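# Push the loaded cart through a door into taped bay

## Task

Move the loaded utility cart through the self-closing door and leave it parked in the yellow-taped area so that all four of its wheels sit inside the tape and none touch the tape itself. The cartons have to be in the cart's top tray at the end, with no part of any carton reaching beyond the tray's edges. Then release the cart and back the robot away from it. The robot must not fall or finish leaning, or the task fails, and anything that stays in place only because the robot is holding it does not count.

## Robot and tools

ROBOT. TidyBot++: a mobile base 0.54 m long, 0.50 m wide and 0.38 m tall on four powered casters, carrying a single seven-joint arm with a two-finger gripper. The shoulder sits 0.12 m ahead of the base centre and 0.68 m above the floor. Cameras: base_camera (on the base, facing forward) and wrist_camera (looking along the hand). At the start the arm is folded with the hand down. In that pose the wrist reaches up to 0.08 m beyond the base's front and the elbow up to 1.15 m high.

FRAMES. Base frame: origin on the floor below the base centre, x forward, y left, z up. hand_pose is reported in this frame for the point between the finger pads. Its z axis runs out along the fingers and its y axis is the direction the pads close along. The odometry frame is the base frame as it was when the scene began. base_odometry heading is positive to the left and lies in -3.142 to 3.142. It counts wheel rotation, so slip looks like travel, and it drifts a few cm and several degrees over many moves. base_tilt is in degrees, positive when leaning forward or right, with a fixed bias of about 1 degree.

execute_actions(actions, cameras). actions is a list holding one action or none. An empty list only reports state and images. One action may contain:
- base: exactly one relative move from where the base last reported itself. translate_m is metres forward (+) or back, -2 to 2. strafe_m is metres left (+) or right, -2 to 2. rotate_rad is radians turned in place, counter-clockwise seen from above (+), -6.3 to 6.3. These are offsets, not poses. A move needing more than 8.667 s at its top speed is refused.
- joints: absolute targets by name, in radians except the gripper. joint_1_rad: any angle, + is clockwise from above, opposite to rotate_rad. joint_2_rad (shoulder): -2.249 to 2.249. joint_3_rad: any angle. joint_4_rad (elbow): -2.579 to 2.579. joint_5_rad: any angle. joint_6_rad (wrist): -2.099 to 2.099. joint_7_rad: any angle; with the hand down, + is counter-clockwise from above, and at 1.57 the fingers open to left and right. gripper_pos: 0 (open, about 85 mm gap) to 1 (closed, squeezing about 96 to 120 N per finger). The gap is roughly 85 x (1 - gripper_pos) mm. Joints with any angle take the short way round, so turn them in steps under half a turn. Done tolerances: ±0.039 for joints 1 to 4, ±0.056 for joints 5 to 7, ±0.03 for the gripper.
- speeds: optional caps for this action only. translate_m and strafe_m take 0.05 to 0.5 m/s, rotate_rad takes 0.1 to 1.57 rad/s. The defaults are the maxima.
Base and joint motions start together. A joint or base left out may keep pushing toward an older target. An unknown key or out-of-range value gets the whole call refused with no motion. An action lasts at most 15 s. cameras lists base_camera, wrist_camera or all. Omitted or null means every camera, and [] means none. Images are taken at the end of the call, in the order the pictures line gives.

ARM GEOMETRY. Upper arm 0.42 m, forearm 0.31 m, hand 0.31 m. With joint_1_rad 0, joint_3_rad 3.14 and joint_5_rad 0, the arm stays in the x-z plane. Measuring tilt from vertical, with forward positive: upper arm = j2, forearm = j2 - j4, hand = j2 - j4 - j6. Sum length x sin for forward reach from the shoulder and length x cos for height. A downward-pointing hand reaches at most about 0.94 m high, and only close in. Joints 1 to 4 move up to 1.39 rad/s and joints 5 to 7 up to 1.22 rad/s. Friction leaves the hand off by a cm or two. To correct, resend each joint its last command plus (wanted minus read). Do not do this into an obstacle. A held load makes the arm sag, so while holding never command a joint to its read angle.

OTHER TOOLS. wait(seconds, 0 to 10) commands nothing and returns the same state and images. zoom_image(camera, region [x0, y0, x1, y1] in pixels from the top-left, at most 504 x 504) magnifies the latest full image. read_manual(section "licences") only returns licence text. finished_scene(scene) ends the current scene for good, once the last command has been held, and reports success. Finish only when the result will stay true. Replying without any tool call ends everything.

RESULTS. base_status and joint_status values: done (for the base this means the wheels turned fully, even if it slipped or was blocked); off_target (stopped short, may still push); contact_stop or time_out (target dropped, holding position). A blocked base shoves hard until it times out and may still say done. "joint command not followed" plus "cause:" means a self-collision check withheld the arm targets; the gripper target still runs. Withheld joints show not_followed and may be retried on later actions. No check prevents arm-base contact. on_its_own lists motion you did not command. motor_effort is % of max, + toward higher joint values, with the peak in brackets; it is noisy and biased. ARM HIT means a hard hit on the base or the arm itself. If a stop is reported, later calls in the same reply are skipped. Torque fault: a joint sensor at its limit (104.5 N m for joints 1 to 4, 51.3 for 5 to 7; warnings at 56.7 and 29.4) freezes the arm and gripper for 10 s while the base continues. MOTOR HOT appears from 60 °C. At 75 °C an OVER-TEMPERATURE FAULT lets the arm sink, and the affected keys show limit_stop_at_motor_heat; resend those targets.

CAUTIONS. The robot can tip if the arm snags something about 0.8 m or higher while the base drives. Sideways force on a raised hand can lift wheels. Retracting the arm or backing off rights a lean. Avoid dropping the cartons, slamming, hard collisions and pushing very hard. Loose objects may occasionally get a brief nudge. The simulation runs while you think and holds the last command. Shorter robot motion time is better.

Each tool is called as name(argument=value, ...) on one line, values as JSON.

## Session

execute_actions(actions=[])

Scene clock: 0.00 s.
base_odometry: x=+0.000 y=+0.000 heading=+0.000 (m, m, rad; odometry frame)
base_tilt: forward=+0.2 right=+0.0 (deg)
base_status: not commanded
joint_positions: joint_1_rad=+0.042 joint_2_rad=-0.336 joint_3_rad=+3.156 joint_4_rad=-2.534 joint_5_rad=+0.013 joint_6_rad=-0.847 joint_7_rad=+1.602 gripper_pos=+0.000
joint_status: not commanded
motor_effort: joint_1_rad=-1 joint_2_rad=-3 joint_3_rad=+1 joint_4_rad=+16 joint_5_rad=-1 joint_6_rad=+1 joint_7_rad=+1 (%)
hand_pose: x=+0.2644 y=-0.0094 z=+0.5846 quat_wxyz=(+0.005, +0.999, -0.008, +0.048) (m; base frame)
pictures: base_camera, wrist_camera
Images, in order (width x height): base_camera 644x364, wrist_camera 644x476.

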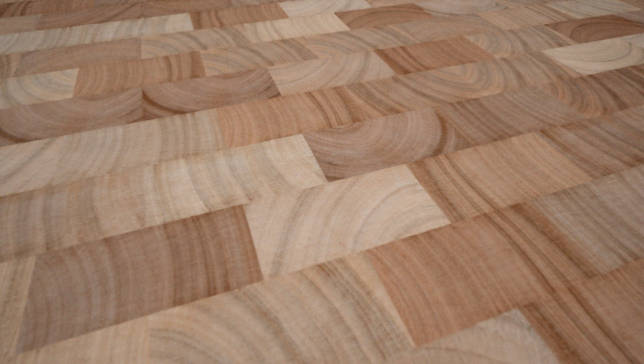

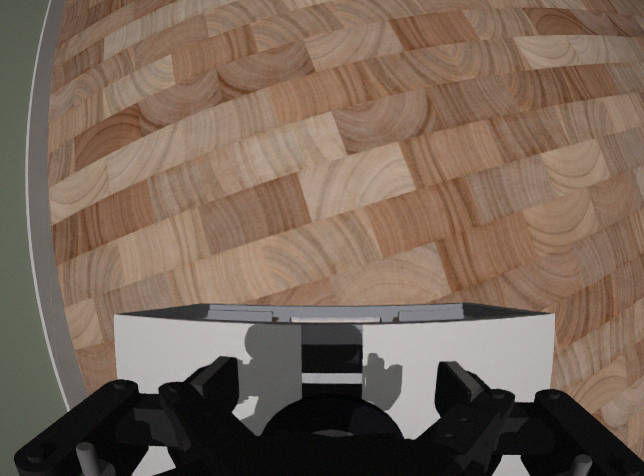

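Raise the camera to look around.

execute_actions(actions=[{"joints":{"joint_2_rad":-0.6,"joint_4_rad":-1.6,"joint_6_rad":-0.9}}], cameras=["wrist_camera"])

execute_actions(actions=[{"joints":{"joint_1_rad":1.6}}], cameras=["wrist_camera"])

execute_actions(actions=[{"joints":{"joint_1_rad":3.1}}], cameras=["wrist_camera"])

Scene clock: 4.90 s.
base_odometry: x=+0.000 y=+0.000 heading=+0.000 (m, m, rad; odometry frame)
base_tilt: forward=+0.2 right=+0.0 (deg)
base_status: not commanded
joint_positions: joint_1_rad=+0.042 joint_2_rad=-0.581 joint_3_rad=+3.156 joint_4_rad=-1.609 joint_5_rad=+0.013 joint_6_rad=-0.864 joint_7_rad=+1.602 gripper_pos=+0.000
joint_status: all done
motor_effort: joint_1_rad=+0(1) joint_2_rad=+0(7) joint_3_rad=+1(1) joint_4_rad=+21(22) joint_5_rad=-1(1) joint_6_rad=+8(8) joint_7_rad=+1(1) (%)
hand_pose: x=+0.4522 y=-0.0231 z=+1.0975 quat_wxyz=(+0.028, +0.811, -0.011, +0.584) (m; base frame)
pictures: wrist_camera
Images, in order (width x height): wrist_camera 644x476.

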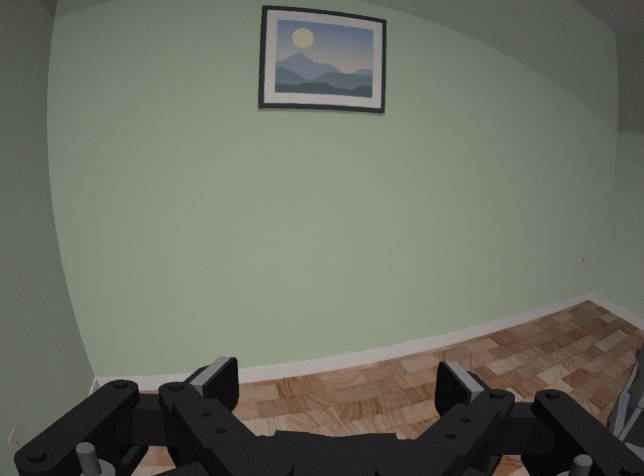

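Scene clock: 7.67 s.
base_odometry: x=+0.000 y=+0.000 heading=+0.000 (m, m, rad; odometry frame)
base_tilt: forward=+0.2 right=+0.0 (deg)
base_status: not commanded
joint_positions: joint_1_rad=+1.583 joint_2_rad=-0.581 joint_3_rad=+3.156 joint_4_rad=-1.609 joint_5_rad=+0.013 joint_6_rad=-0.864 joint_7_rad=+1.602 gripper_pos=+0.000
joint_status: all done
motor_effort: joint_1_rad=+0(1) joint_2_rad=+0(1) joint_3_rad=+1(1) joint_4_rad=+21(21) joint_5_rad=-1(1) joint_6_rad=+7(7) joint_7_rad=+1(1) (%)
hand_pose: x=+0.1057 y=-0.3337 z=+1.0975 quat_wxyz=(+0.427, +0.574, -0.573, +0.399) (m; base frame)
pictures: wrist_camera
Images, in order (width x height): wrist_camera 644x476.

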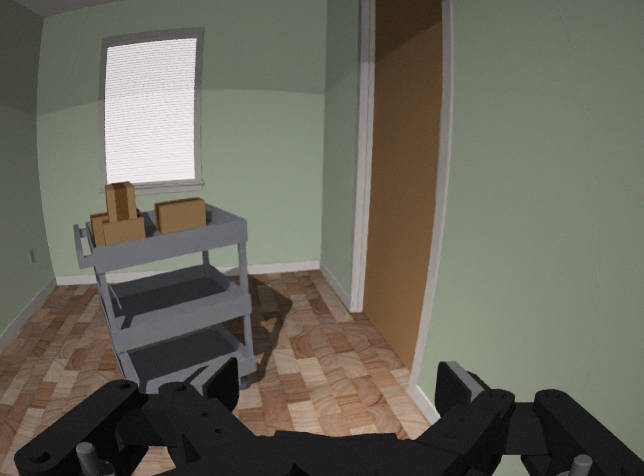

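Scene clock: 10.40 s.
base_odometry: x=+0.000 y=+0.000 heading=+0.000 (m, m, rad; odometry frame)
base_tilt: forward=+0.2 right=+0.0 (deg)
base_status: not commanded
joint_positions: joint_1_rad=+3.083 joint_2_rad=-0.581 joint_3_rad=+3.156 joint_4_rad=-1.609 joint_5_rad=+0.013 joint_6_rad=-0.864 joint_7_rad=+1.602 gripper_pos=+0.000
joint_status: all done
motor_effort: joint_1_rad=-1(1) joint_2_rad=+1(0) joint_3_rad=+1(2) joint_4_rad=+20(21) joint_5_rad=-1(2) joint_6_rad=+8(8) joint_7_rad=+1(1) (%)
hand_pose: x=-0.2148 y=-0.0104 z=+1.0975 quat_wxyz=(+0.585, +0.030, -0.811, +0.001) (m; base frame)
pictures: wrist_camera
Images, in order (width x height): wrist_camera 644x476.

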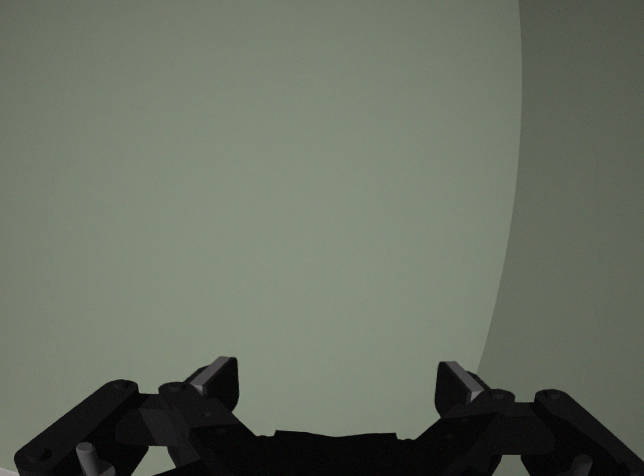

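execute_actions(actions=[{"base":{"rotate_rad":0.27},"joints":{"joint_1_rad":2.2,"joint_6_rad":-1.2}}], cameras=[])

execute_actions(actions=[{"base":{"translate_m":0.8}}])

Scene clock: 14.73 s.
base_odometry: x=+0.000 y=+0.000 heading=+0.270 (m, m, rad; odometry frame)
base_tilt: forward=+0.2 right=+0.0 (deg)
base_status: done
joint_positions: joint_1_rad=+2.217 joint_2_rad=-0.581 joint_3_rad=+3.156 joint_4_rad=-1.609 joint_5_rad=+0.013 joint_6_rad=-1.165 joint_7_rad=+1.602 gripper_pos=+0.000
joint_status: all done
motor_effort: joint_1_rad=+0(2) joint_2_rad=+1(2) joint_3_rad=+1(2) joint_4_rad=+20(21) joint_5_rad=-1(2) joint_6_rad=+6(8) joint_7_rad=+1(1) (%)
hand_pose: x=-0.0635 y=-0.2274 z=+1.0144 quat_wxyz=(+0.414, +0.402, -0.794, +0.192) (m; base frame)
pictures: none
No camera images: the call's "cameras" was empty. Leave "cameras" out to get every camera's image.

Scene clock: 17.70 s.
base_odometry: x=+0.771 y=+0.214 heading=+0.271 (m, m, rad; odometry frame)
base_tilt: forward=+0.2 right=+0.0 (deg)
base_status: done
joint_positions: joint_1_rad=+2.217 joint_2_rad=-0.583 joint_3_rad=+3.156 joint_4_rad=-1.609 joint_5_rad=+0.013 joint_6_rad=-1.167 joint_7_rad=+1.602 gripper_pos=+0.000
joint_status: not commanded
motor_effort: joint_1_rad=+0(1) joint_2_rad=+1(3) joint_3_rad=+1(1) joint_4_rad=+20(21) joint_5_rad=-1(2) joint_6_rad=+6(7) joint_7_rad=+1(1) (%)
hand_pose: x=-0.0626 y=-0.2264 z=+1.0147 quat_wxyz=(+0.414, +0.402, -0.793, +0.192) (m; base frame)
pictures: base_camera, wrist_camera
Images, in order (width x height): base_camera 644x364, wrist_camera 644x476.

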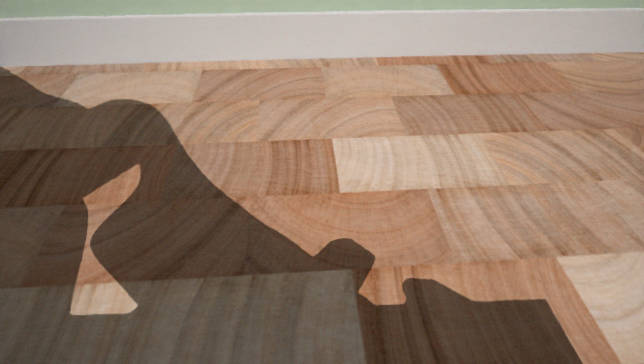

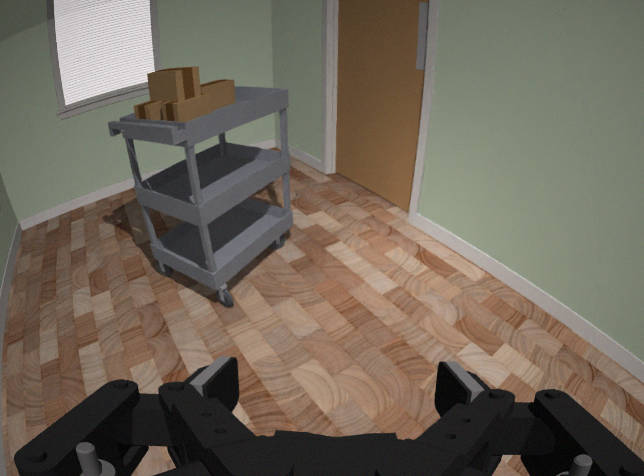

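execute_actions(actions=[{"base":{"rotate_rad":-3.1},"joints":{"joint_1_rad":0,"joint_2_rad":-0.8,"joint_4_rad":-1.3,"joint_6_rad":-1.9}}], cameras=[])

execute_actions(actions=[{"base":{"translate_m":-0.5}}], cameras=[])

execute_actions(actions=[{"base":{"strafe_m":0.8}}])

Scene clock: 23.63 s.
base_odometry: x=+0.771 y=+0.214 heading=-2.828 (m, m, rad; odometry frame)
base_tilt: forward=+0.2 right=+0.0 (deg)
base_status: done
joint_positions: joint_1_rad=+0.018 joint_2_rad=-0.775 joint_3_rad=+3.156 joint_4_rad=-1.316 joint_5_rad=+0.013 joint_6_rad=-1.865 joint_7_rad=+1.602 gripper_pos=+0.000
joint_status: all done
motor_effort: joint_1_rad=-1(1) joint_2_rad=+14(15) joint_3_rad=+1(2) joint_4_rad=+13(20) joint_5_rad=-1(2) joint_6_rad=+5(7) joint_7_rad=+1(0) (%)
hand_pose: x=+0.1953 y=-0.0083 z=+1.0212 quat_wxyz=(+0.011, +0.933, -0.005, +0.359) (m; base frame)
pictures: none
No camera images: the call's "cameras" was empty. Leave "cameras" out to get every camera's image.

Scene clock: 26.00 s.
base_odometry: x=+1.247 y=+0.368 heading=-2.829 (m, m, rad; odometry frame)
base_tilt: forward=+0.2 right=+0.0 (deg)
base_status: done
joint_positions: joint_1_rad=+0.018 joint_2_rad=-0.793 joint_3_rad=+3.156 joint_4_rad=-1.311 joint_5_rad=+0.013 joint_6_rad=-1.867 joint_7_rad=+1.602 gripper_pos=+0.000
joint_status: not commanded
motor_effort: joint_1_rad=+0(1) joint_2_rad=+15(18) joint_3_rad=+1(2) joint_4_rad=+13(15) joint_5_rad=-1(1) joint_6_rad=+6(5) joint_7_rad=+1(1) (%)
hand_pose: x=+0.1885 y=-0.0082 z=+1.0240 quat_wxyz=(+0.011, +0.929, -0.005, +0.369) (m; base frame)
pictures: none
No camera images: the call's "cameras" was empty. Leave "cameras" out to get every camera's image.

Scene clock: 28.97 s.
base_odometry: x=+1.493 y=-0.393 heading=-2.829 (m, m, rad; odometry frame)
base_tilt: forward=+0.2 right=+0.0 (deg)
base_status: done
joint_positions: joint_1_rad=+0.015 joint_2_rad=-0.793 joint_3_rad=+3.156 joint_4_rad=-1.311 joint_5_rad=+0.013 joint_6_rad=-1.867 joint_7_rad=+1.602 gripper_pos=+0.000
joint_status: not commanded
motor_effort: joint_1_rad=+0(1) joint_2_rad=+16(17) joint_3_rad=+1(3) joint_4_rad=+12(13) joint_5_rad=-2(3) joint_6_rad=+6(6) joint_7_rad=+1(1) (%)
hand_pose: x=+0.1885 y=-0.0079 z=+1.0240 quat_wxyz=(+0.011, +0.929, -0.003, +0.369) (m; base frame)
pictures: base_camera, wrist_camera
Images, in order (width x height): base_camera 644x364, wrist_camera 644x476.

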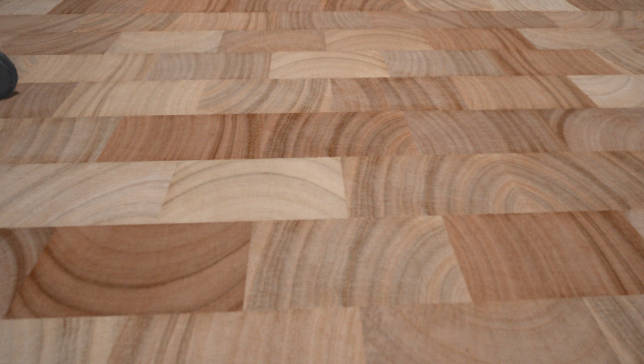

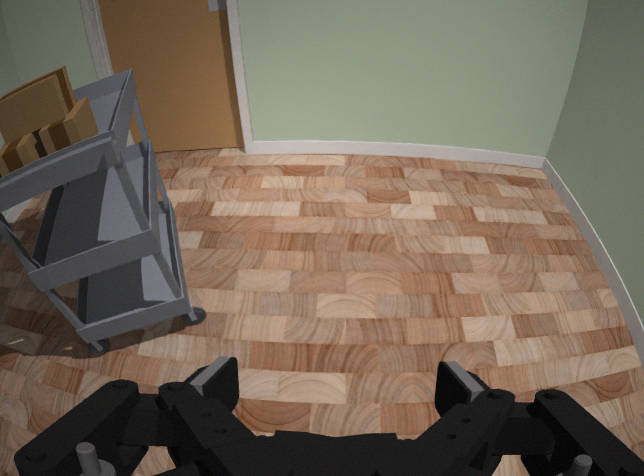

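execute_actions(actions=[{"base":{"strafe_m":0.7}}])

Scene clock: 36.23 s.
base_odometry: x=+1.709 y=-1.059 heading=-2.828 (m, m, rad; odometry frame)
base_tilt: forward=+0.2 right=+0.0 (deg)
base_status: done
joint_positions: joint_1_rad=+0.012 joint_2_rad=-0.793 joint_3_rad=+3.156 joint_4_rad=-1.311 joint_5_rad=+0.013 joint_6_rad=-1.867 joint_7_rad=+1.602 gripper_pos=+0.000
joint_status: not commanded
motor_effort: joint_1_rad=-1(2) joint_2_rad=+15(17) joint_3_rad=+1(2) joint_4_rad=+13(13) joint_5_rad=-1(2) joint_6_rad=+6(7) joint_7_rad=+1(1) (%)
hand_pose: x=+0.1885 y=-0.0078 z=+1.0240 quat_wxyz=(+0.010, +0.929, -0.002, +0.370) (m; base frame)
pictures: base_camera, wrist_camera
Images, in order (width x height): base_camera 644x364, wrist_camera 644x476.

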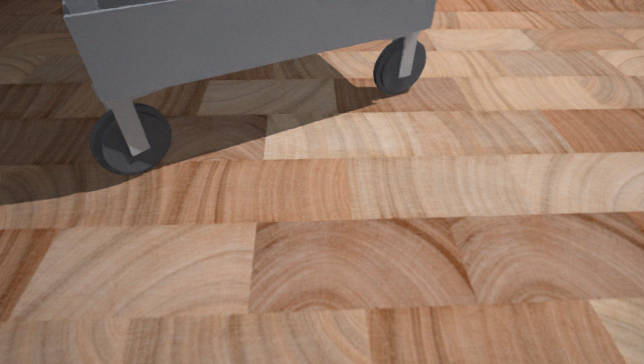

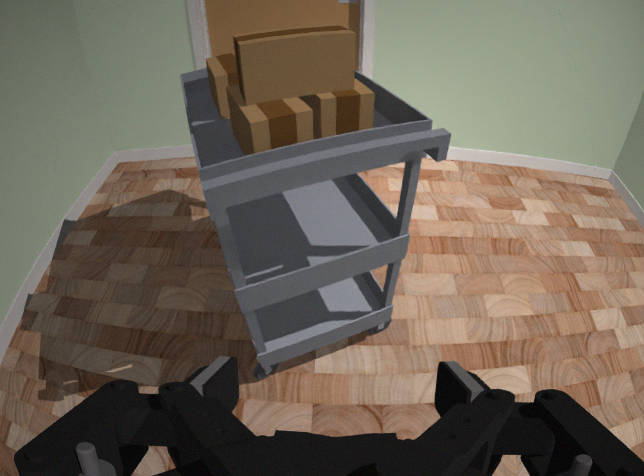

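execute_actions(actions=[{"base":{"translate_m":-0.06},"joints":{"joint_2_rad":-0.55,"joint_4_rad":-2.21,"joint_6_rad":-0.32,"joint_7_rad":0.0}}])

Scene clock: 45.63 s.
base_odometry: x=+1.767 y=-1.041 heading=-2.829 (m, m, rad; odometry frame)
base_tilt: forward=+0.2 right=+0.0 (deg)
base_status: done
joint_positions: joint_1_rad=+0.012 joint_2_rad=-0.573 joint_3_rad=+3.156 joint_4_rad=-2.199 joint_5_rad=+0.013 joint_6_rad=-0.353 joint_7_rad=+0.041 gripper_pos=+0.000
joint_status: all done
motor_effort: joint_1_rad=+0(1) joint_2_rad=-2(20) joint_3_rad=+1(1) joint_4_rad=+23(23) joint_5_rad=-1(2) joint_6_rad=+7(8) joint_7_rad=+1(1) (%)
hand_pose: x=+0.4905 y=-0.0109 z=+0.8946 quat_wxyz=(-0.374, +0.597, -0.585, +0.402) (m; base frame)
pictures: base_camera, wrist_camera
Images, in order (width x height): base_camera 644x364, wrist_camera 644x476.

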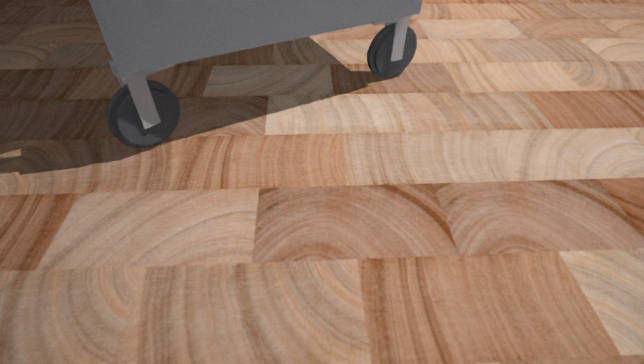

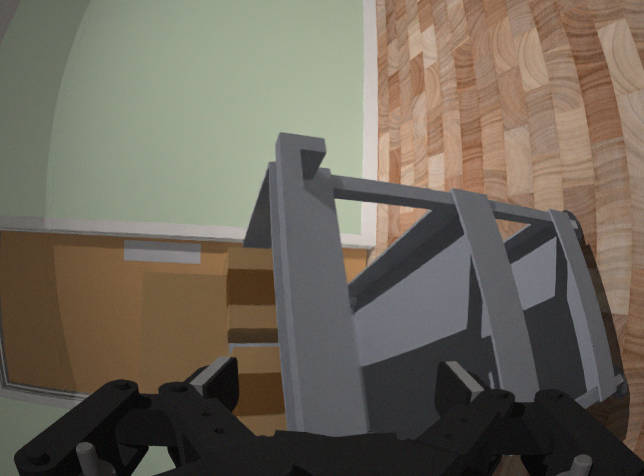

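execute_actions(actions=[{"joints":{"joint_2_rad":-0.34,"joint_4_rad":-2.53,"joint_6_rad":0.63,"joint_7_rad":-0.04}}], cameras=["wrist_camera"])

Scene clock: 50.03 s.
base_odometry: x=+1.767 y=-1.041 heading=-2.829 (m, m, rad; odometry frame)
base_tilt: forward=+0.2 right=+0.0 (deg)
base_status: not commanded
joint_positions: joint_1_rad=+0.012 joint_2_rad=-0.362 joint_3_rad=+3.156 joint_4_rad=-2.517 joint_5_rad=+0.013 joint_6_rad=+0.600 joint_7_rad=+0.005 gripper_pos=+0.000
joint_status: all done
motor_effort: joint_1_rad=+0(1) joint_2_rad=-8(8) joint_3_rad=+1(1) joint_4_rad=+21(24) joint_5_rad=-2(1) joint_6_rad=+8(7) joint_7_rad=+1(0) (%)
hand_pose: x=+0.5436 y=-0.0085 z=+0.9071 quat_wxyz=(-0.497, +0.494, -0.498, +0.511) (m; base frame)
pictures: wrist_camera
Images, in order (width x height): wrist_camera 644x476.

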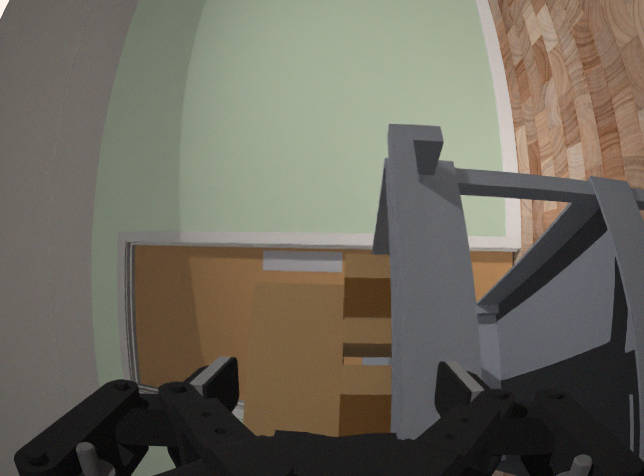

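execute_actions(actions=[{"base":{"translate_m":-0.04},"joints":{"joint_1_rad":0.3,"joint_2_rad":0.02,"joint_4_rad":-2.57,"joint_6_rad":1.02}}], cameras=["wrist_camera"])

Scene clock: 54.37 s.
base_odometry: x=+1.805 y=-1.029 heading=-2.829 (m, m, rad; odometry frame)
base_tilt: forward=+0.2 right=+0.0 (deg)
base_status: done
joint_positions: joint_1_rad=+0.283 joint_2_rad=+0.004 joint_3_rad=+3.156 joint_4_rad=-2.554 joint_5_rad=+0.013 joint_6_rad=+0.985 joint_7_rad=+0.005 gripper_pos=+0.000
joint_status: all done
motor_effort: joint_1_rad=+0(1) joint_2_rad=-17(18) joint_3_rad=+1(2) joint_4_rad=+16(21) joint_5_rad=-1(0) joint_6_rad=+8(8) joint_7_rad=+1(1) (%)
hand_pose: x=+0.5854 y=-0.1382 z=+0.8401 quat_wxyz=(-0.420, +0.427, -0.564, +0.569) (m; base frame)
pictures: wrist_camera
Images, in order (width x height): wrist_camera 644x476.

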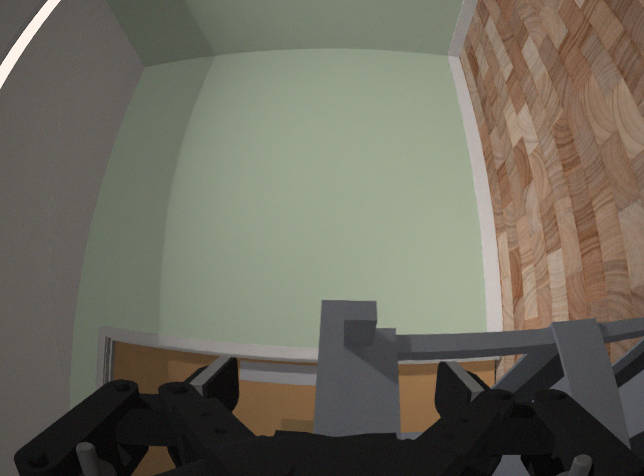

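Height is good.

execute_actions(actions=[{"base":{"translate_m":0.04},"joints":{"joint_1_rad":-0.08}}])

Scene clock: 57.80 s.
base_odometry: x=+1.767 y=-1.041 heading=-2.829 (m, m, rad; odometry frame)
base_tilt: forward=+0.2 right=+0.0 (deg)
base_status: done
joint_positions: joint_1_rad=-0.064 joint_2_rad=+0.009 joint_3_rad=+3.156 joint_4_rad=-2.558 joint_5_rad=+0.013 joint_6_rad=+0.986 joint_7_rad=+0.005 gripper_pos=+0.000
joint_status: all done
motor_effort: joint_1_rad=-1(1) joint_2_rad=-17(20) joint_3_rad=+1(0) joint_4_rad=+16(17) joint_5_rad=-1(1) joint_6_rad=+8(9) joint_7_rad=+1(1) (%)
hand_pose: x=+0.6042 y=+0.0289 z=+0.8352 quat_wxyz=(-0.509, +0.521, -0.484, +0.485) (m; base frame)
pictures: base_camera, wrist_camera
Images, in order (width x height): base_camera 644x364, wrist_camera 644x476.

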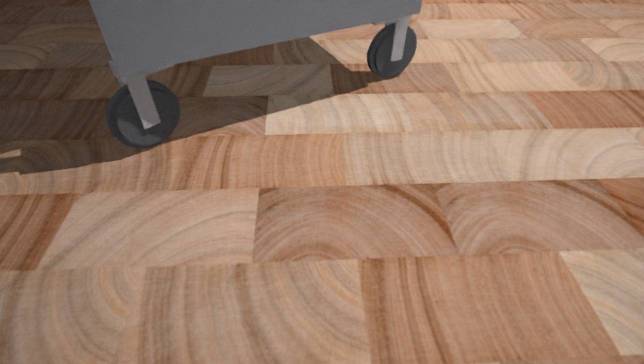

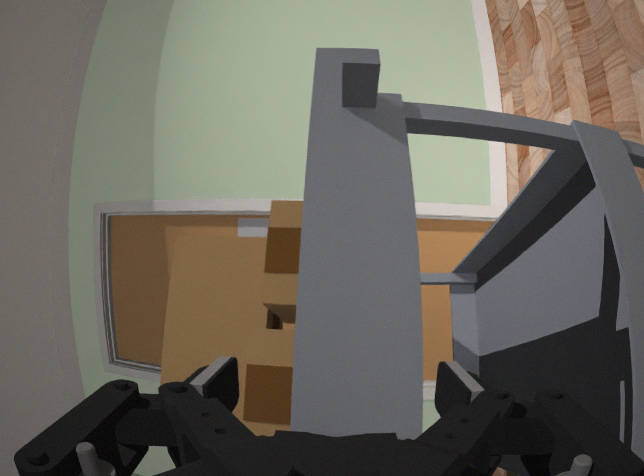

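execute_actions(actions=[{"base":{"translate_m":0.06},"speeds":{"translate_m":0.1}}])

execute_actions(actions=[{"joints":{"gripper_pos":1}}], cameras=["wrist_camera"])

Scene clock: 61.37 s.
base_odometry: x=+1.710 y=-1.059 heading=-2.828 (m, m, rad; odometry frame)
base_tilt: forward=+0.2 right=+0.0 (deg)
base_status: done
joint_positions: joint_1_rad=-0.064 joint_2_rad=+0.010 joint_3_rad=+3.156 joint_4_rad=-2.560 joint_5_rad=+0.013 joint_6_rad=+0.987 joint_7_rad=+0.005 gripper_pos=+0.000
joint_status: not commanded
motor_effort: joint_1_rad=-1(2) joint_2_rad=-18(20) joint_3_rad=+0(0) joint_4_rad=+16(17) joint_5_rad=-1(1) joint_6_rad=+8(8) joint_7_rad=+1(1) (%)
hand_pose: x=+0.6038 y=+0.0289 z=+0.8341 quat_wxyz=(-0.509, +0.521, -0.485, +0.485) (m; base frame)
pictures: base_camera, wrist_camera
Images, in order (width x height): base_camera 644x364, wrist_camera 644x476.

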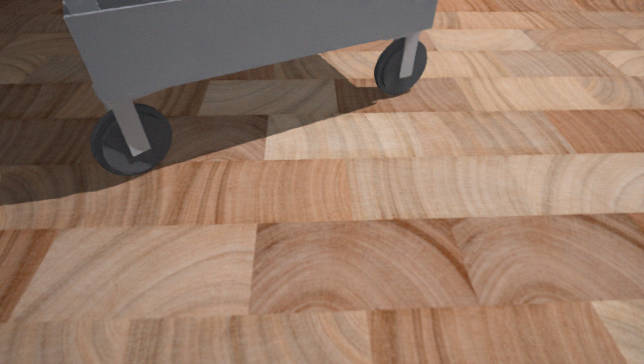

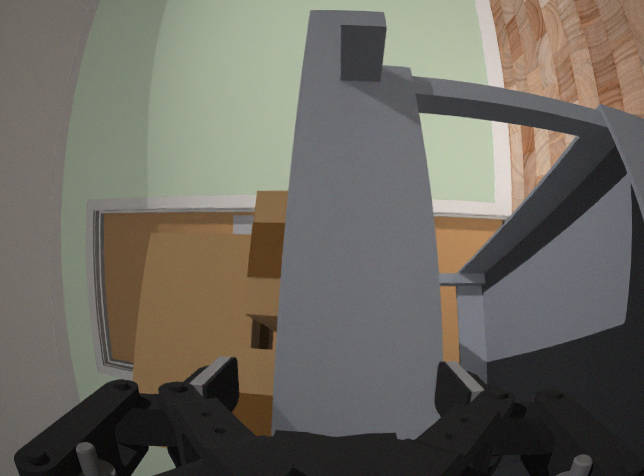

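Scene clock: 62.47 s.
base_odometry: x=+1.710 y=-1.059 heading=-2.828 (m, m, rad; odometry frame)
base_tilt: forward=+0.2 right=+0.0 (deg)
base_status: not commanded
joint_positions: joint_1_rad=-0.064 joint_2_rad=+0.000 joint_3_rad=+3.156 joint_4_rad=-2.559 joint_5_rad=+0.013 joint_6_rad=+1.012 joint_7_rad=+0.001 gripper_pos=+0.754
joint_status: gripper_pos off_target (ended at +0.754, target +1.000)
motor_effort: joint_1_rad=+0(0) joint_2_rad=-13(18) joint_3_rad=+1(1) joint_4_rad=+14(21) joint_5_rad=-1(1) joint_6_rad=+6(10) joint_7_rad=+2(2) (%)
hand_pose: x=+0.6025 y=+0.0288 z=+0.8475 quat_wxyz=(-0.519, +0.511, -0.477, +0.492) (m; base frame)
pictures: wrist_camera
Images, in order (width x height): wrist_camera 644x476.

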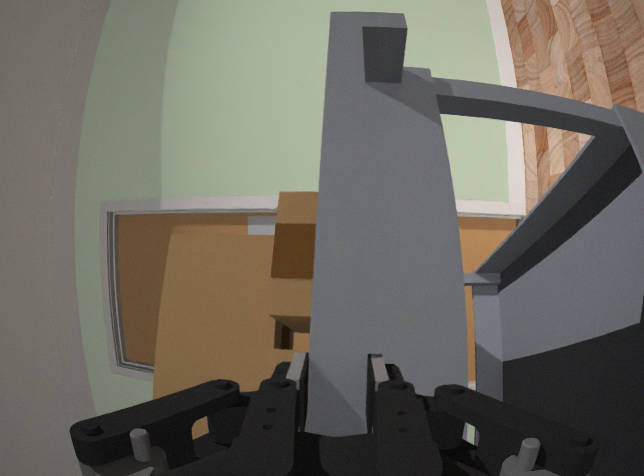

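Probably only a tip grip; go deeper.

execute_actions(actions=[{"base":{"translate_m":0.025},"speeds":{"translate_m":0.05},"joints":{"gripper_pos":0.3}}], cameras=[])

execute_actions(actions=[{"joints":{"gripper_pos":1}}], cameras=[])

execute_actions(actions=[{"base":{"strafe_m":0.3},"speeds":{"strafe_m":0.1}}])

Scene clock: 65.67 s.
base_odometry: x=+1.686 y=-1.067 heading=-2.828 (m, m, rad; odometry frame)
base_tilt: forward=+0.2 right=+0.0 (deg)
base_status: done
joint_positions: joint_1_rad=-0.069 joint_2_rad=+0.014 joint_3_rad=+3.156 joint_4_rad=-2.571 joint_5_rad=+0.013 joint_6_rad=+1.013 joint_7_rad=+0.001 gripper_pos=+0.300
joint_status: all done
motor_effort: joint_1_rad=+0(4) joint_2_rad=-18(20) joint_3_rad=+1(2) joint_4_rad=+16(19) joint_5_rad=-1(2) joint_6_rad=+8(8) joint_7_rad=+1(1) (%)
hand_pose: x=+0.6014 y=+0.0310 z=+0.8357 quat_wxyz=(-0.514, +0.518, -0.481, +0.485) (m; base frame)
pictures: none
No camera images: the call's "cameras" was empty. Leave "cameras" out to get every camera's image.

Scene clock: 66.60 s.
base_odometry: x=+1.686 y=-1.067 heading=-2.828 (m, m, rad; odometry frame)
base_tilt: forward=+0.2 right=+0.0 (deg)
base_status: not commanded
joint_positions: joint_1_rad=-0.069 joint_2_rad=-0.001 joint_3_rad=+3.156 joint_4_rad=-2.563 joint_5_rad=+0.013 joint_6_rad=+1.020 joint_7_rad=-0.001 gripper_pos=+0.738
joint_status: gripper_pos off_target (ended at +0.738, target +1.000)
motor_effort: joint_1_rad=+0(1) joint_2_rad=-15(18) joint_3_rad=+1(1) joint_4_rad=+17(19) joint_5_rad=+0(0) joint_6_rad=+9(13) joint_7_rad=+2(2) (%)
hand_pose: x=+0.6010 y=+0.0310 z=+0.8482 quat_wxyz=(-0.522, +0.510, -0.475, +0.492) (m; base frame)
pictures: none
No camera images: the call's "cameras" was empty. Leave "cameras" out to get every camera's image.

Scene clock: 70.17 s.
base_odometry: x=+1.778 y=-1.353 heading=-2.828 (m, m, rad; odometry frame)
base_tilt: forward=+0.2 right=+0.0 (deg)
base_status: done
joint_positions: joint_1_rad=-0.038 joint_2_rad=+0.006 joint_3_rad=+3.195 joint_4_rad=-2.557 joint_5_rad=-0.001 joint_6_rad=+1.020 joint_7_rad=-0.006 gripper_pos=+0.738
joint_status: not commanded
motor_effort: joint_1_rad=-7(14) joint_2_rad=-20(20) joint_3_rad=-6(11) joint_4_rad=+10(18) joint_5_rad=+3(7) joint_6_rad=+9(9) joint_7_rad=-2(4) (%)
hand_pose: x=+0.6051 y=-0.0063 z=+0.8483 quat_wxyz=(-0.504, +0.487, -0.498, +0.510) (m; base frame)
pictures: base_camera, wrist_camera
Images, in order (width x height): base_camera 644x364, wrist_camera 644x476.

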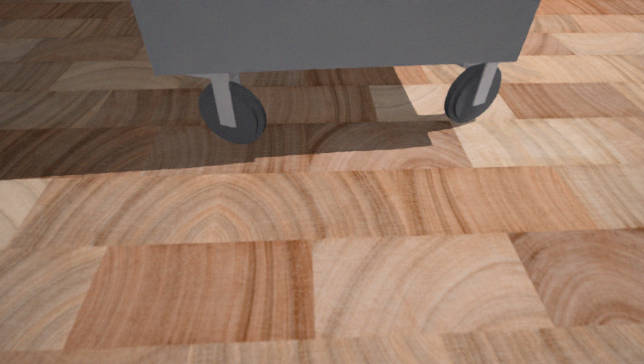

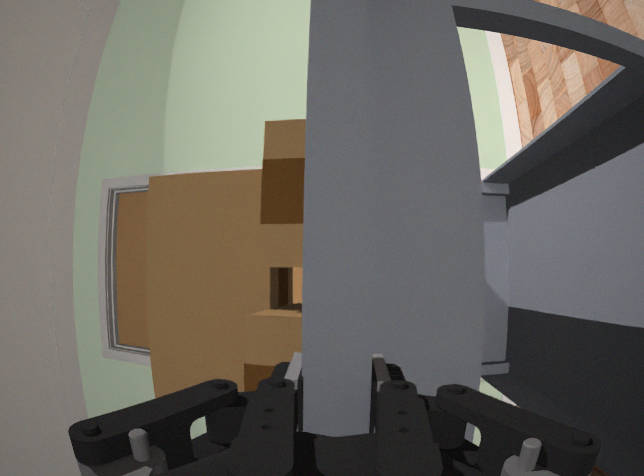

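execute_actions(actions=[{"base":{"rotate_rad":0.04},"speeds":{"rotate_rad":0.1}}], cameras=[])

execute_actions(actions=[{"base":{"strafe_m":0.04},"speeds":{"strafe_m":0.1}}], cameras=[])

execute_actions(actions=[{"base":{"translate_m":0.35},"speeds":{"translate_m":0.12}}])

Scene clock: 73.37 s.
base_odometry: x=+1.778 y=-1.353 heading=-2.789 (m, m, rad; odometry frame)
base_tilt: forward=+0.2 right=+0.0 (deg)
base_status: done
joint_positions: joint_1_rad=-0.036 joint_2_rad=+0.006 joint_3_rad=+3.196 joint_4_rad=-2.557 joint_5_rad=-0.002 joint_6_rad=+1.020 joint_7_rad=-0.006 gripper_pos=+0.738
joint_status: not commanded
motor_effort: joint_1_rad=-9(14) joint_2_rad=-20(20) joint_3_rad=-7(12) joint_4_rad=+11(13) joint_5_rad=+4(8) joint_6_rad=+9(9) joint_7_rad=-2(4) (%)
hand_pose: x=+0.6052 y=-0.0083 z=+0.8483 quat_wxyz=(-0.503, +0.486, -0.499, +0.511) (m; base frame)
pictures: none
No camera images: the call's "cameras" was empty. Leave "cameras" out to get every camera's image.

Scene clock: 74.33 s.
base_odometry: x=+1.792 y=-1.390 heading=-2.788 (m, m, rad; odometry frame)
base_tilt: forward=+0.2 right=+0.0 (deg)
base_status: done
joint_positions: joint_1_rad=-0.038 joint_2_rad=+0.009 joint_3_rad=+3.198 joint_4_rad=-2.553 joint_5_rad=-0.003 joint_6_rad=+1.020 joint_7_rad=-0.006 gripper_pos=+0.738
joint_status: not commanded
motor_effort: joint_1_rad=-7(15) joint_2_rad=-20(20) joint_3_rad=-5(12) joint_4_rad=+10(11) joint_5_rad=+3(9) joint_6_rad=+9(8) joint_7_rad=-3(3) (%)
hand_pose: x=+0.6068 y=-0.0083 z=+0.8483 quat_wxyz=(-0.503, +0.486, -0.500, +0.511) (m; base frame)
pictures: none
No camera images: the call's "cameras" was empty. Leave "cameras" out to get every camera's image.

Scene clock: 77.93 s.
base_odometry: x=+1.464 y=-1.512 heading=-2.788 (m, m, rad; odometry frame)
base_tilt: forward=+0.2 right=+0.0 (deg)
base_status: done
joint_positions: joint_1_rad=-0.073 joint_2_rad=-0.004 joint_3_rad=+3.169 joint_4_rad=-2.566 joint_5_rad=-0.003 joint_6_rad=+1.020 joint_7_rad=-0.006 gripper_pos=+0.738
joint_status: not commanded
motor_effort: joint_1_rad=+2(9) joint_2_rad=-16(20) joint_3_rad=+2(7) joint_4_rad=+14(21) joint_5_rad=-4(4) joint_6_rad=+7(9) joint_7_rad=-3(4) (%)
hand_pose: x=+0.6004 y=+0.0228 z=+0.8484 quat_wxyz=(-0.520, +0.502, -0.484, +0.494) (m; base frame)
pictures: base_camera, wrist_camera
Images, in order (width x height): base_camera 644x364, wrist_camera 644x476.

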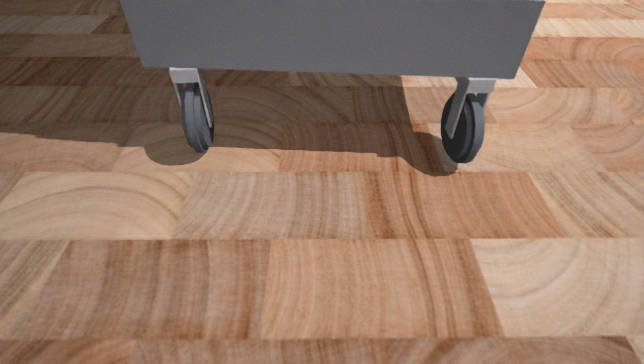

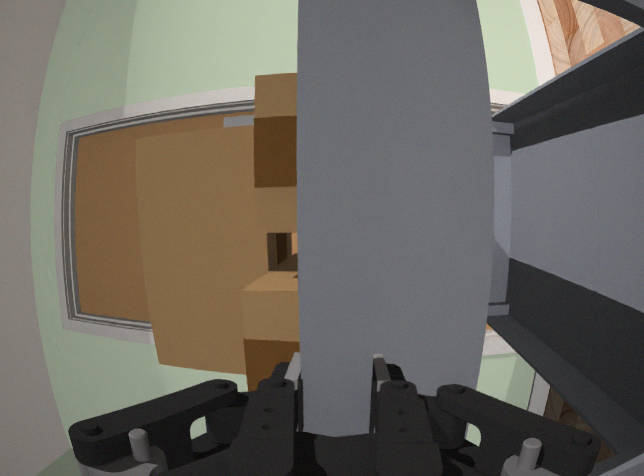

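Centred; straighten and continue.

execute_actions(actions=[{"base":{"strafe_m":-0.08},"speeds":{"strafe_m":0.1}}], cameras=[])

execute_actions(actions=[{"base":{"translate_m":0.45},"speeds":{"translate_m":0.1}}])

Scene clock: 83.27 s.
base_odometry: x=+1.436 y=-1.437 heading=-2.787 (m, m, rad; odometry frame)
base_tilt: forward=+0.2 right=+0.0 (deg)
base_status: done
joint_positions: joint_1_rad=-0.100 joint_2_rad=-0.003 joint_3_rad=+3.145 joint_4_rad=-2.565 joint_5_rad=+0.012 joint_6_rad=+1.020 joint_7_rad=-0.006 gripper_pos=+0.738
joint_status: not commanded
motor_effort: joint_1_rad=+4(7) joint_2_rad=-17(19) joint_3_rad=+5(7) joint_4_rad=+12(19) joint_5_rad=-5(8) joint_6_rad=+9(9) joint_7_rad=+1(4) (%)
hand_pose: x=+0.5985 y=+0.0508 z=+0.8483 quat_wxyz=(-0.533, +0.519, -0.466, +0.480) (m; base frame)
pictures: none
No camera images: the call's "cameras" was empty. Leave "cameras" out to get every camera's image.

Scene clock: 88.40 s.
base_odometry: x=+1.014 y=-1.593 heading=-2.788 (m, m, rad; odometry frame)
base_tilt: forward=+0.2 right=+0.0 (deg)
base_status: done
joint_positions: joint_1_rad=-0.098 joint_2_rad=-0.005 joint_3_rad=+3.145 joint_4_rad=-2.568 joint_5_rad=+0.012 joint_6_rad=+1.020 joint_7_rad=-0.009 gripper_pos=+0.738
joint_status: not commanded
motor_effort: joint_1_rad=+0(7) joint_2_rad=-16(18) joint_3_rad=+1(8) joint_4_rad=+15(20) joint_5_rad=-2(8) joint_6_rad=+9(10) joint_7_rad=+3(3) (%)
hand_pose: x=+0.5974 y=+0.0499 z=+0.8483 quat_wxyz=(-0.533, +0.517, -0.467, +0.479) (m; base frame)
pictures: base_camera, wrist_camera
Images, in order (width x height): base_camera 644x364, wrist_camera 644x476.

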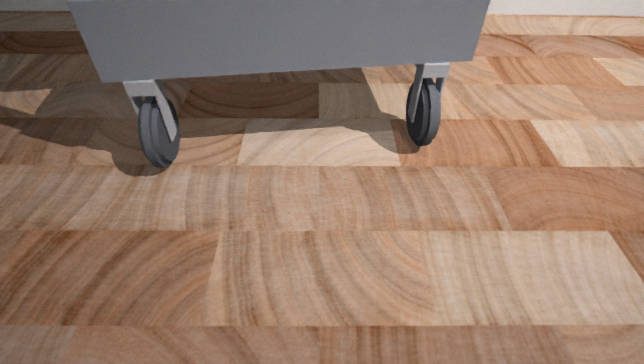

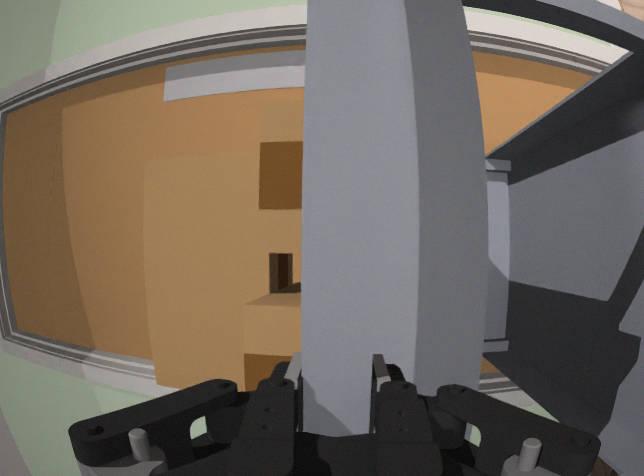

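execute_actions(actions=[{"base":{"strafe_m":0.17},"speeds":{"strafe_m":0.1}}], cameras=[])

execute_actions(actions=[{"base":{"translate_m":0.3},"speeds":{"translate_m":0.08}}])

Scene clock: 92.90 s.
base_odometry: x=+1.072 y=-1.752 heading=-2.788 (m, m, rad; odometry frame)
base_tilt: forward=+0.2 right=+0.0 (deg)
base_status: done
joint_positions: joint_1_rad=-0.046 joint_2_rad=+0.007 joint_3_rad=+3.186 joint_4_rad=-2.555 joint_5_rad=+0.007 joint_6_rad=+1.020 joint_7_rad=-0.009 gripper_pos=+0.738
joint_status: not commanded
motor_effort: joint_1_rad=-7(12) joint_2_rad=-20(21) joint_3_rad=-6(10) joint_4_rad=+10(17) joint_5_rad=+3(6) joint_6_rad=+9(11) joint_7_rad=-3(3) (%)
hand_pose: x=+0.6057 y=+0.0039 z=+0.8483 quat_wxyz=(-0.510, +0.494, -0.492, +0.504) (m; base frame)
pictures: none
No camera images: the call's "cameras" was empty. Leave "cameras" out to get every camera's image.

Scene clock: 100.33 s.
base_odometry: x=+0.795 y=-1.854 heading=-2.796 (m, m, rad; odometry frame)
base_tilt: forward=+0.2 right=+0.1 (deg)
base_status: translate_m time_out (by the wheels' count: +0.295 of +0.300)
joint_positions: joint_1_rad=+0.163 joint_2_rad=-0.056 joint_3_rad=+3.370 joint_4_rad=-2.589 joint_5_rad=-0.148 joint_6_rad=+0.983 joint_7_rad=+0.030 gripper_pos=+0.738
joint_status: not commanded
motor_effort: joint_1_rad=-46(52) joint_2_rad=-4(20) joint_3_rad=-40(45) joint_4_rad=+18(29) joint_5_rad=+25(29) joint_6_rad=+11(22) joint_7_rad=-11(16) (%)
hand_pose: x=+0.5371 y=-0.2142 z=+0.8478 quat_wxyz=(-0.379, +0.334, -0.618, +0.602) (m; base frame)
pictures: base_camera, wrist_camera
Images, in order (width x height): base_camera 644x364, wrist_camera 644x476.

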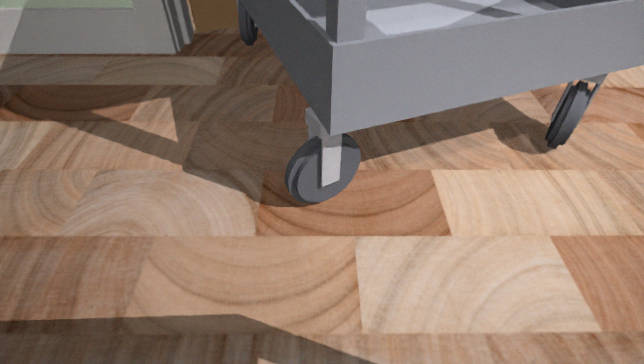

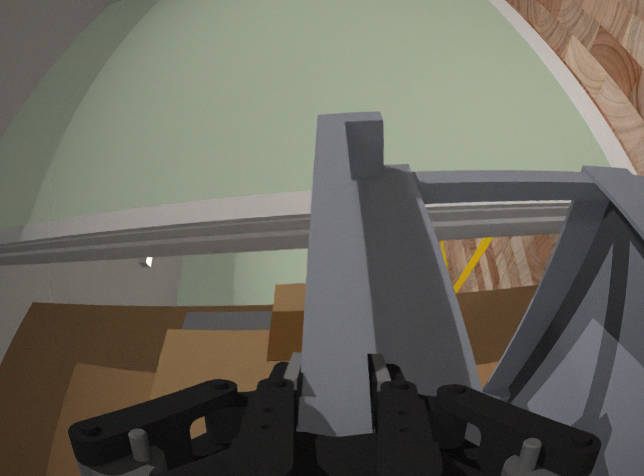

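execute_actions(actions=[{"base":{"translate_m":-0.3},"speeds":{"translate_m":0.07},"joints":{"joint_1_rad":0.1}}], cameras=[])

execute_actions(actions=[{"base":{"strafe_m":-0.5},"speeds":{"strafe_m":0.15},"joints":{"joint_1_rad":0}}], cameras=[])

execute_actions(actions=[{"base":{"translate_m":-0.6},"speeds":{"translate_m":0.15}}], cameras=[])

execute_actions(actions=[{"base":{"strafe_m":0.25},"speeds":{"strafe_m":0.15}}])

Scene clock: 109.07 s.
base_odometry: x=+1.077 y=-1.752 heading=-2.795 (m, m, rad; odometry frame)
base_tilt: forward=+0.2 right=+0.0 (deg)
base_status: done
joint_positions: joint_1_rad=+0.129 joint_2_rad=+0.011 joint_3_rad=+3.181 joint_4_rad=-2.547 joint_5_rad=-0.033 joint_6_rad=+1.013 joint_7_rad=+0.017 gripper_pos=+0.738
joint_status: all done
motor_effort: joint_1_rad=-7(44) joint_2_rad=-17(22) joint_3_rad=-5(38) joint_4_rad=+11(18) joint_5_rad=+3(27) joint_6_rad=+7(10) joint_7_rad=+0(10) (%)
hand_pose: x=+0.6003 y=-0.0893 z=+0.8481 quat_wxyz=(-0.455, +0.442, -0.540, +0.553) (m; base frame)
pictures: none
No camera images: the call's "cameras" was empty. Leave "cameras" out to get every camera's image.

Scene clock: 113.07 s.
base_odometry: x=+0.908 y=-1.282 heading=-2.796 (m, m, rad; odometry frame)
base_tilt: forward=+0.2 right=+0.1 (deg)
base_status: done
joint_positions: joint_1_rad=-0.028 joint_2_rad=+0.006 joint_3_rad=+3.129 joint_4_rad=-2.552 joint_5_rad=+0.027 joint_6_rad=+1.013 joint_7_rad=-0.016 gripper_pos=+0.738
joint_status: all done
motor_effort: joint_1_rad=+3(10) joint_2_rad=-12(17) joint_3_rad=+4(11) joint_4_rad=+13(16) joint_5_rad=-4(10) joint_6_rad=+6(7) joint_7_rad=+4(4) (%)
hand_pose: x=+0.6050 y=+0.0284 z=+0.8479 quat_wxyz=(-0.522, +0.509, -0.478, +0.490) (m; base frame)
pictures: none
No camera images: the call's "cameras" was empty. Leave "cameras" out to get every camera's image.

Scene clock: 117.77 s.
base_odometry: x=+1.472 y=-1.078 heading=-2.796 (m, m, rad; odometry frame)
base_tilt: forward=+0.2 right=+0.0 (deg)
base_status: done
joint_positions: joint_1_rad=+0.045 joint_2_rad=+0.012 joint_3_rad=+3.190 joint_4_rad=-2.546 joint_5_rad=+0.006 joint_6_rad=+1.013 joint_7_rad=-0.016 gripper_pos=+0.738
joint_status: not commanded
motor_effort: joint_1_rad=-11(12) joint_2_rad=-14(27) joint_3_rad=-9(10) joint_4_rad=+13(14) joint_5_rad=+6(6) joint_6_rad=+6(11) joint_7_rad=-4(4) (%)
hand_pose: x=+0.6071 y=-0.0427 z=+0.8480 quat_wxyz=(-0.487, +0.468, -0.518, +0.525) (m; base frame)
pictures: none
No camera images: the call's "cameras" was empty. Leave "cameras" out to get every camera's image.

Scene clock: 120.13 s.
base_odometry: x=+1.557 y=-1.313 heading=-2.796 (m, m, rad; odometry frame)
base_tilt: forward=+0.2 right=+0.1 (deg)
base_status: done
joint_positions: joint_1_rad=+0.045 joint_2_rad=+0.007 joint_3_rad=+3.200 joint_4_rad=-2.552 joint_5_rad=-0.005 joint_6_rad=+1.013 joint_7_rad=-0.016 gripper_pos=+0.738
joint_status: not commanded
motor_effort: joint_1_rad=-7(16) joint_2_rad=-11(16) joint_3_rad=-6(14) joint_4_rad=+15(15) joint_5_rad=+2(8) joint_6_rad=+4(6) joint_7_rad=-4(6) (%)
hand_pose: x=+0.6041 y=-0.0502 z=+0.8480 quat_wxyz=(-0.483, +0.462, -0.524, +0.528) (m; base frame)
pictures: base_camera, wrist_camera
Images, in order (width x height): base_camera 644x364, wrist_camera 644x476.

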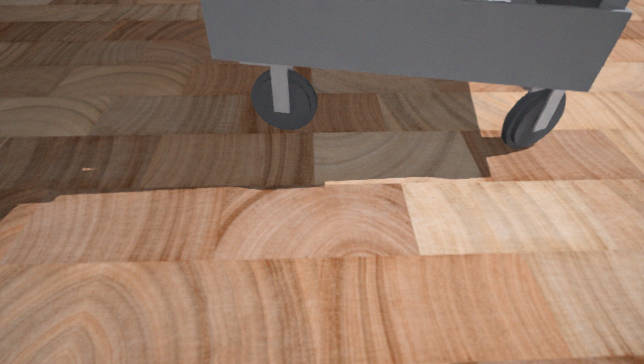

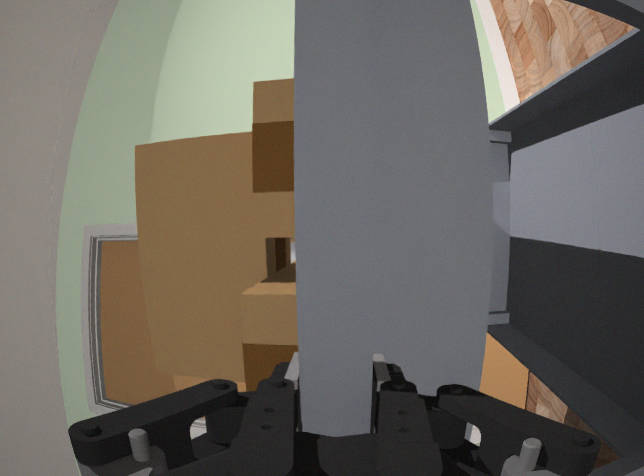

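execute_actions(actions=[{"base":{"strafe_m":-0.33},"speeds":{"strafe_m":0.15}}], cameras=["base_camera"])

execute_actions(actions=[{"base":{"translate_m":0.35},"speeds":{"translate_m":0.12}}])

Scene clock: 125.70 s.
base_odometry: x=+1.445 y=-1.003 heading=-2.796 (m, m, rad; odometry frame)
base_tilt: forward=+0.2 right=+0.0 (deg)
base_status: done
joint_positions: joint_1_rad=-0.057 joint_2_rad=+0.002 joint_3_rad=+3.111 joint_4_rad=-2.557 joint_5_rad=+0.041 joint_6_rad=+1.013 joint_7_rad=-0.020 gripper_pos=+0.738
joint_status: not commanded
motor_effort: joint_1_rad=+11(13) joint_2_rad=-10(11) joint_3_rad=+11(14) joint_4_rad=+13(16) joint_5_rad=-9(12) joint_6_rad=+5(5) joint_7_rad=+5(6) (%)
hand_pose: x=+0.6005 y=+0.0545 z=+0.8478 quat_wxyz=(-0.536, +0.524, -0.462, +0.475) (m; base frame)
pictures: base_camera
Images, in order (width x height): base_camera 644x364.

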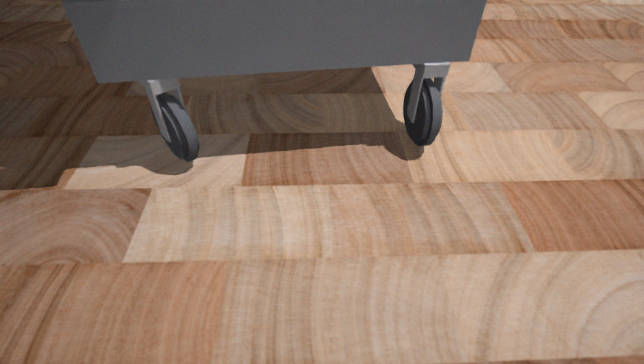

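Scene clock: 129.23 s.
base_odometry: x=+1.116 y=-1.121 heading=-2.796 (m, m, rad; odometry frame)
base_tilt: forward=+0.2 right=+0.0 (deg)
base_status: done
joint_positions: joint_1_rad=+0.006 joint_2_rad=-0.007 joint_3_rad=+3.154 joint_4_rad=-2.565 joint_5_rad=+0.040 joint_6_rad=+1.013 joint_7_rad=-0.020 gripper_pos=+0.738
joint_status: not commanded
motor_effort: joint_1_rad=-4(12) joint_2_rad=-16(17) joint_3_rad=-3(13) joint_4_rad=+14(21) joint_5_rad=+1(11) joint_6_rad=+8(9) joint_7_rad=-2(5) (%)
hand_pose: x=+0.6007 y=+0.0031 z=+0.8483 quat_wxyz=(-0.510, +0.498, -0.489, +0.503) (m; base frame)
pictures: base_camera, wrist_camera
Images, in order (width x height): base_camera 644x364, wrist_camera 644x476.

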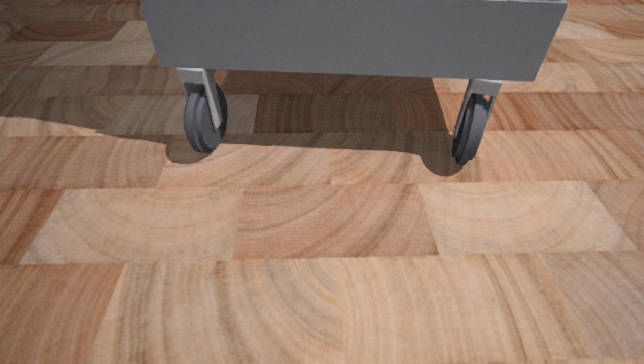

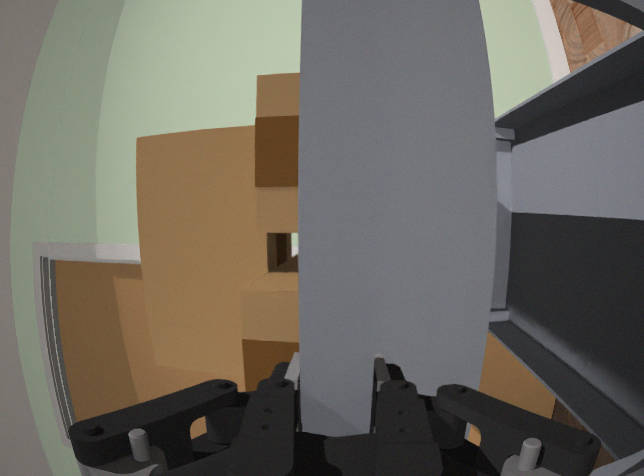

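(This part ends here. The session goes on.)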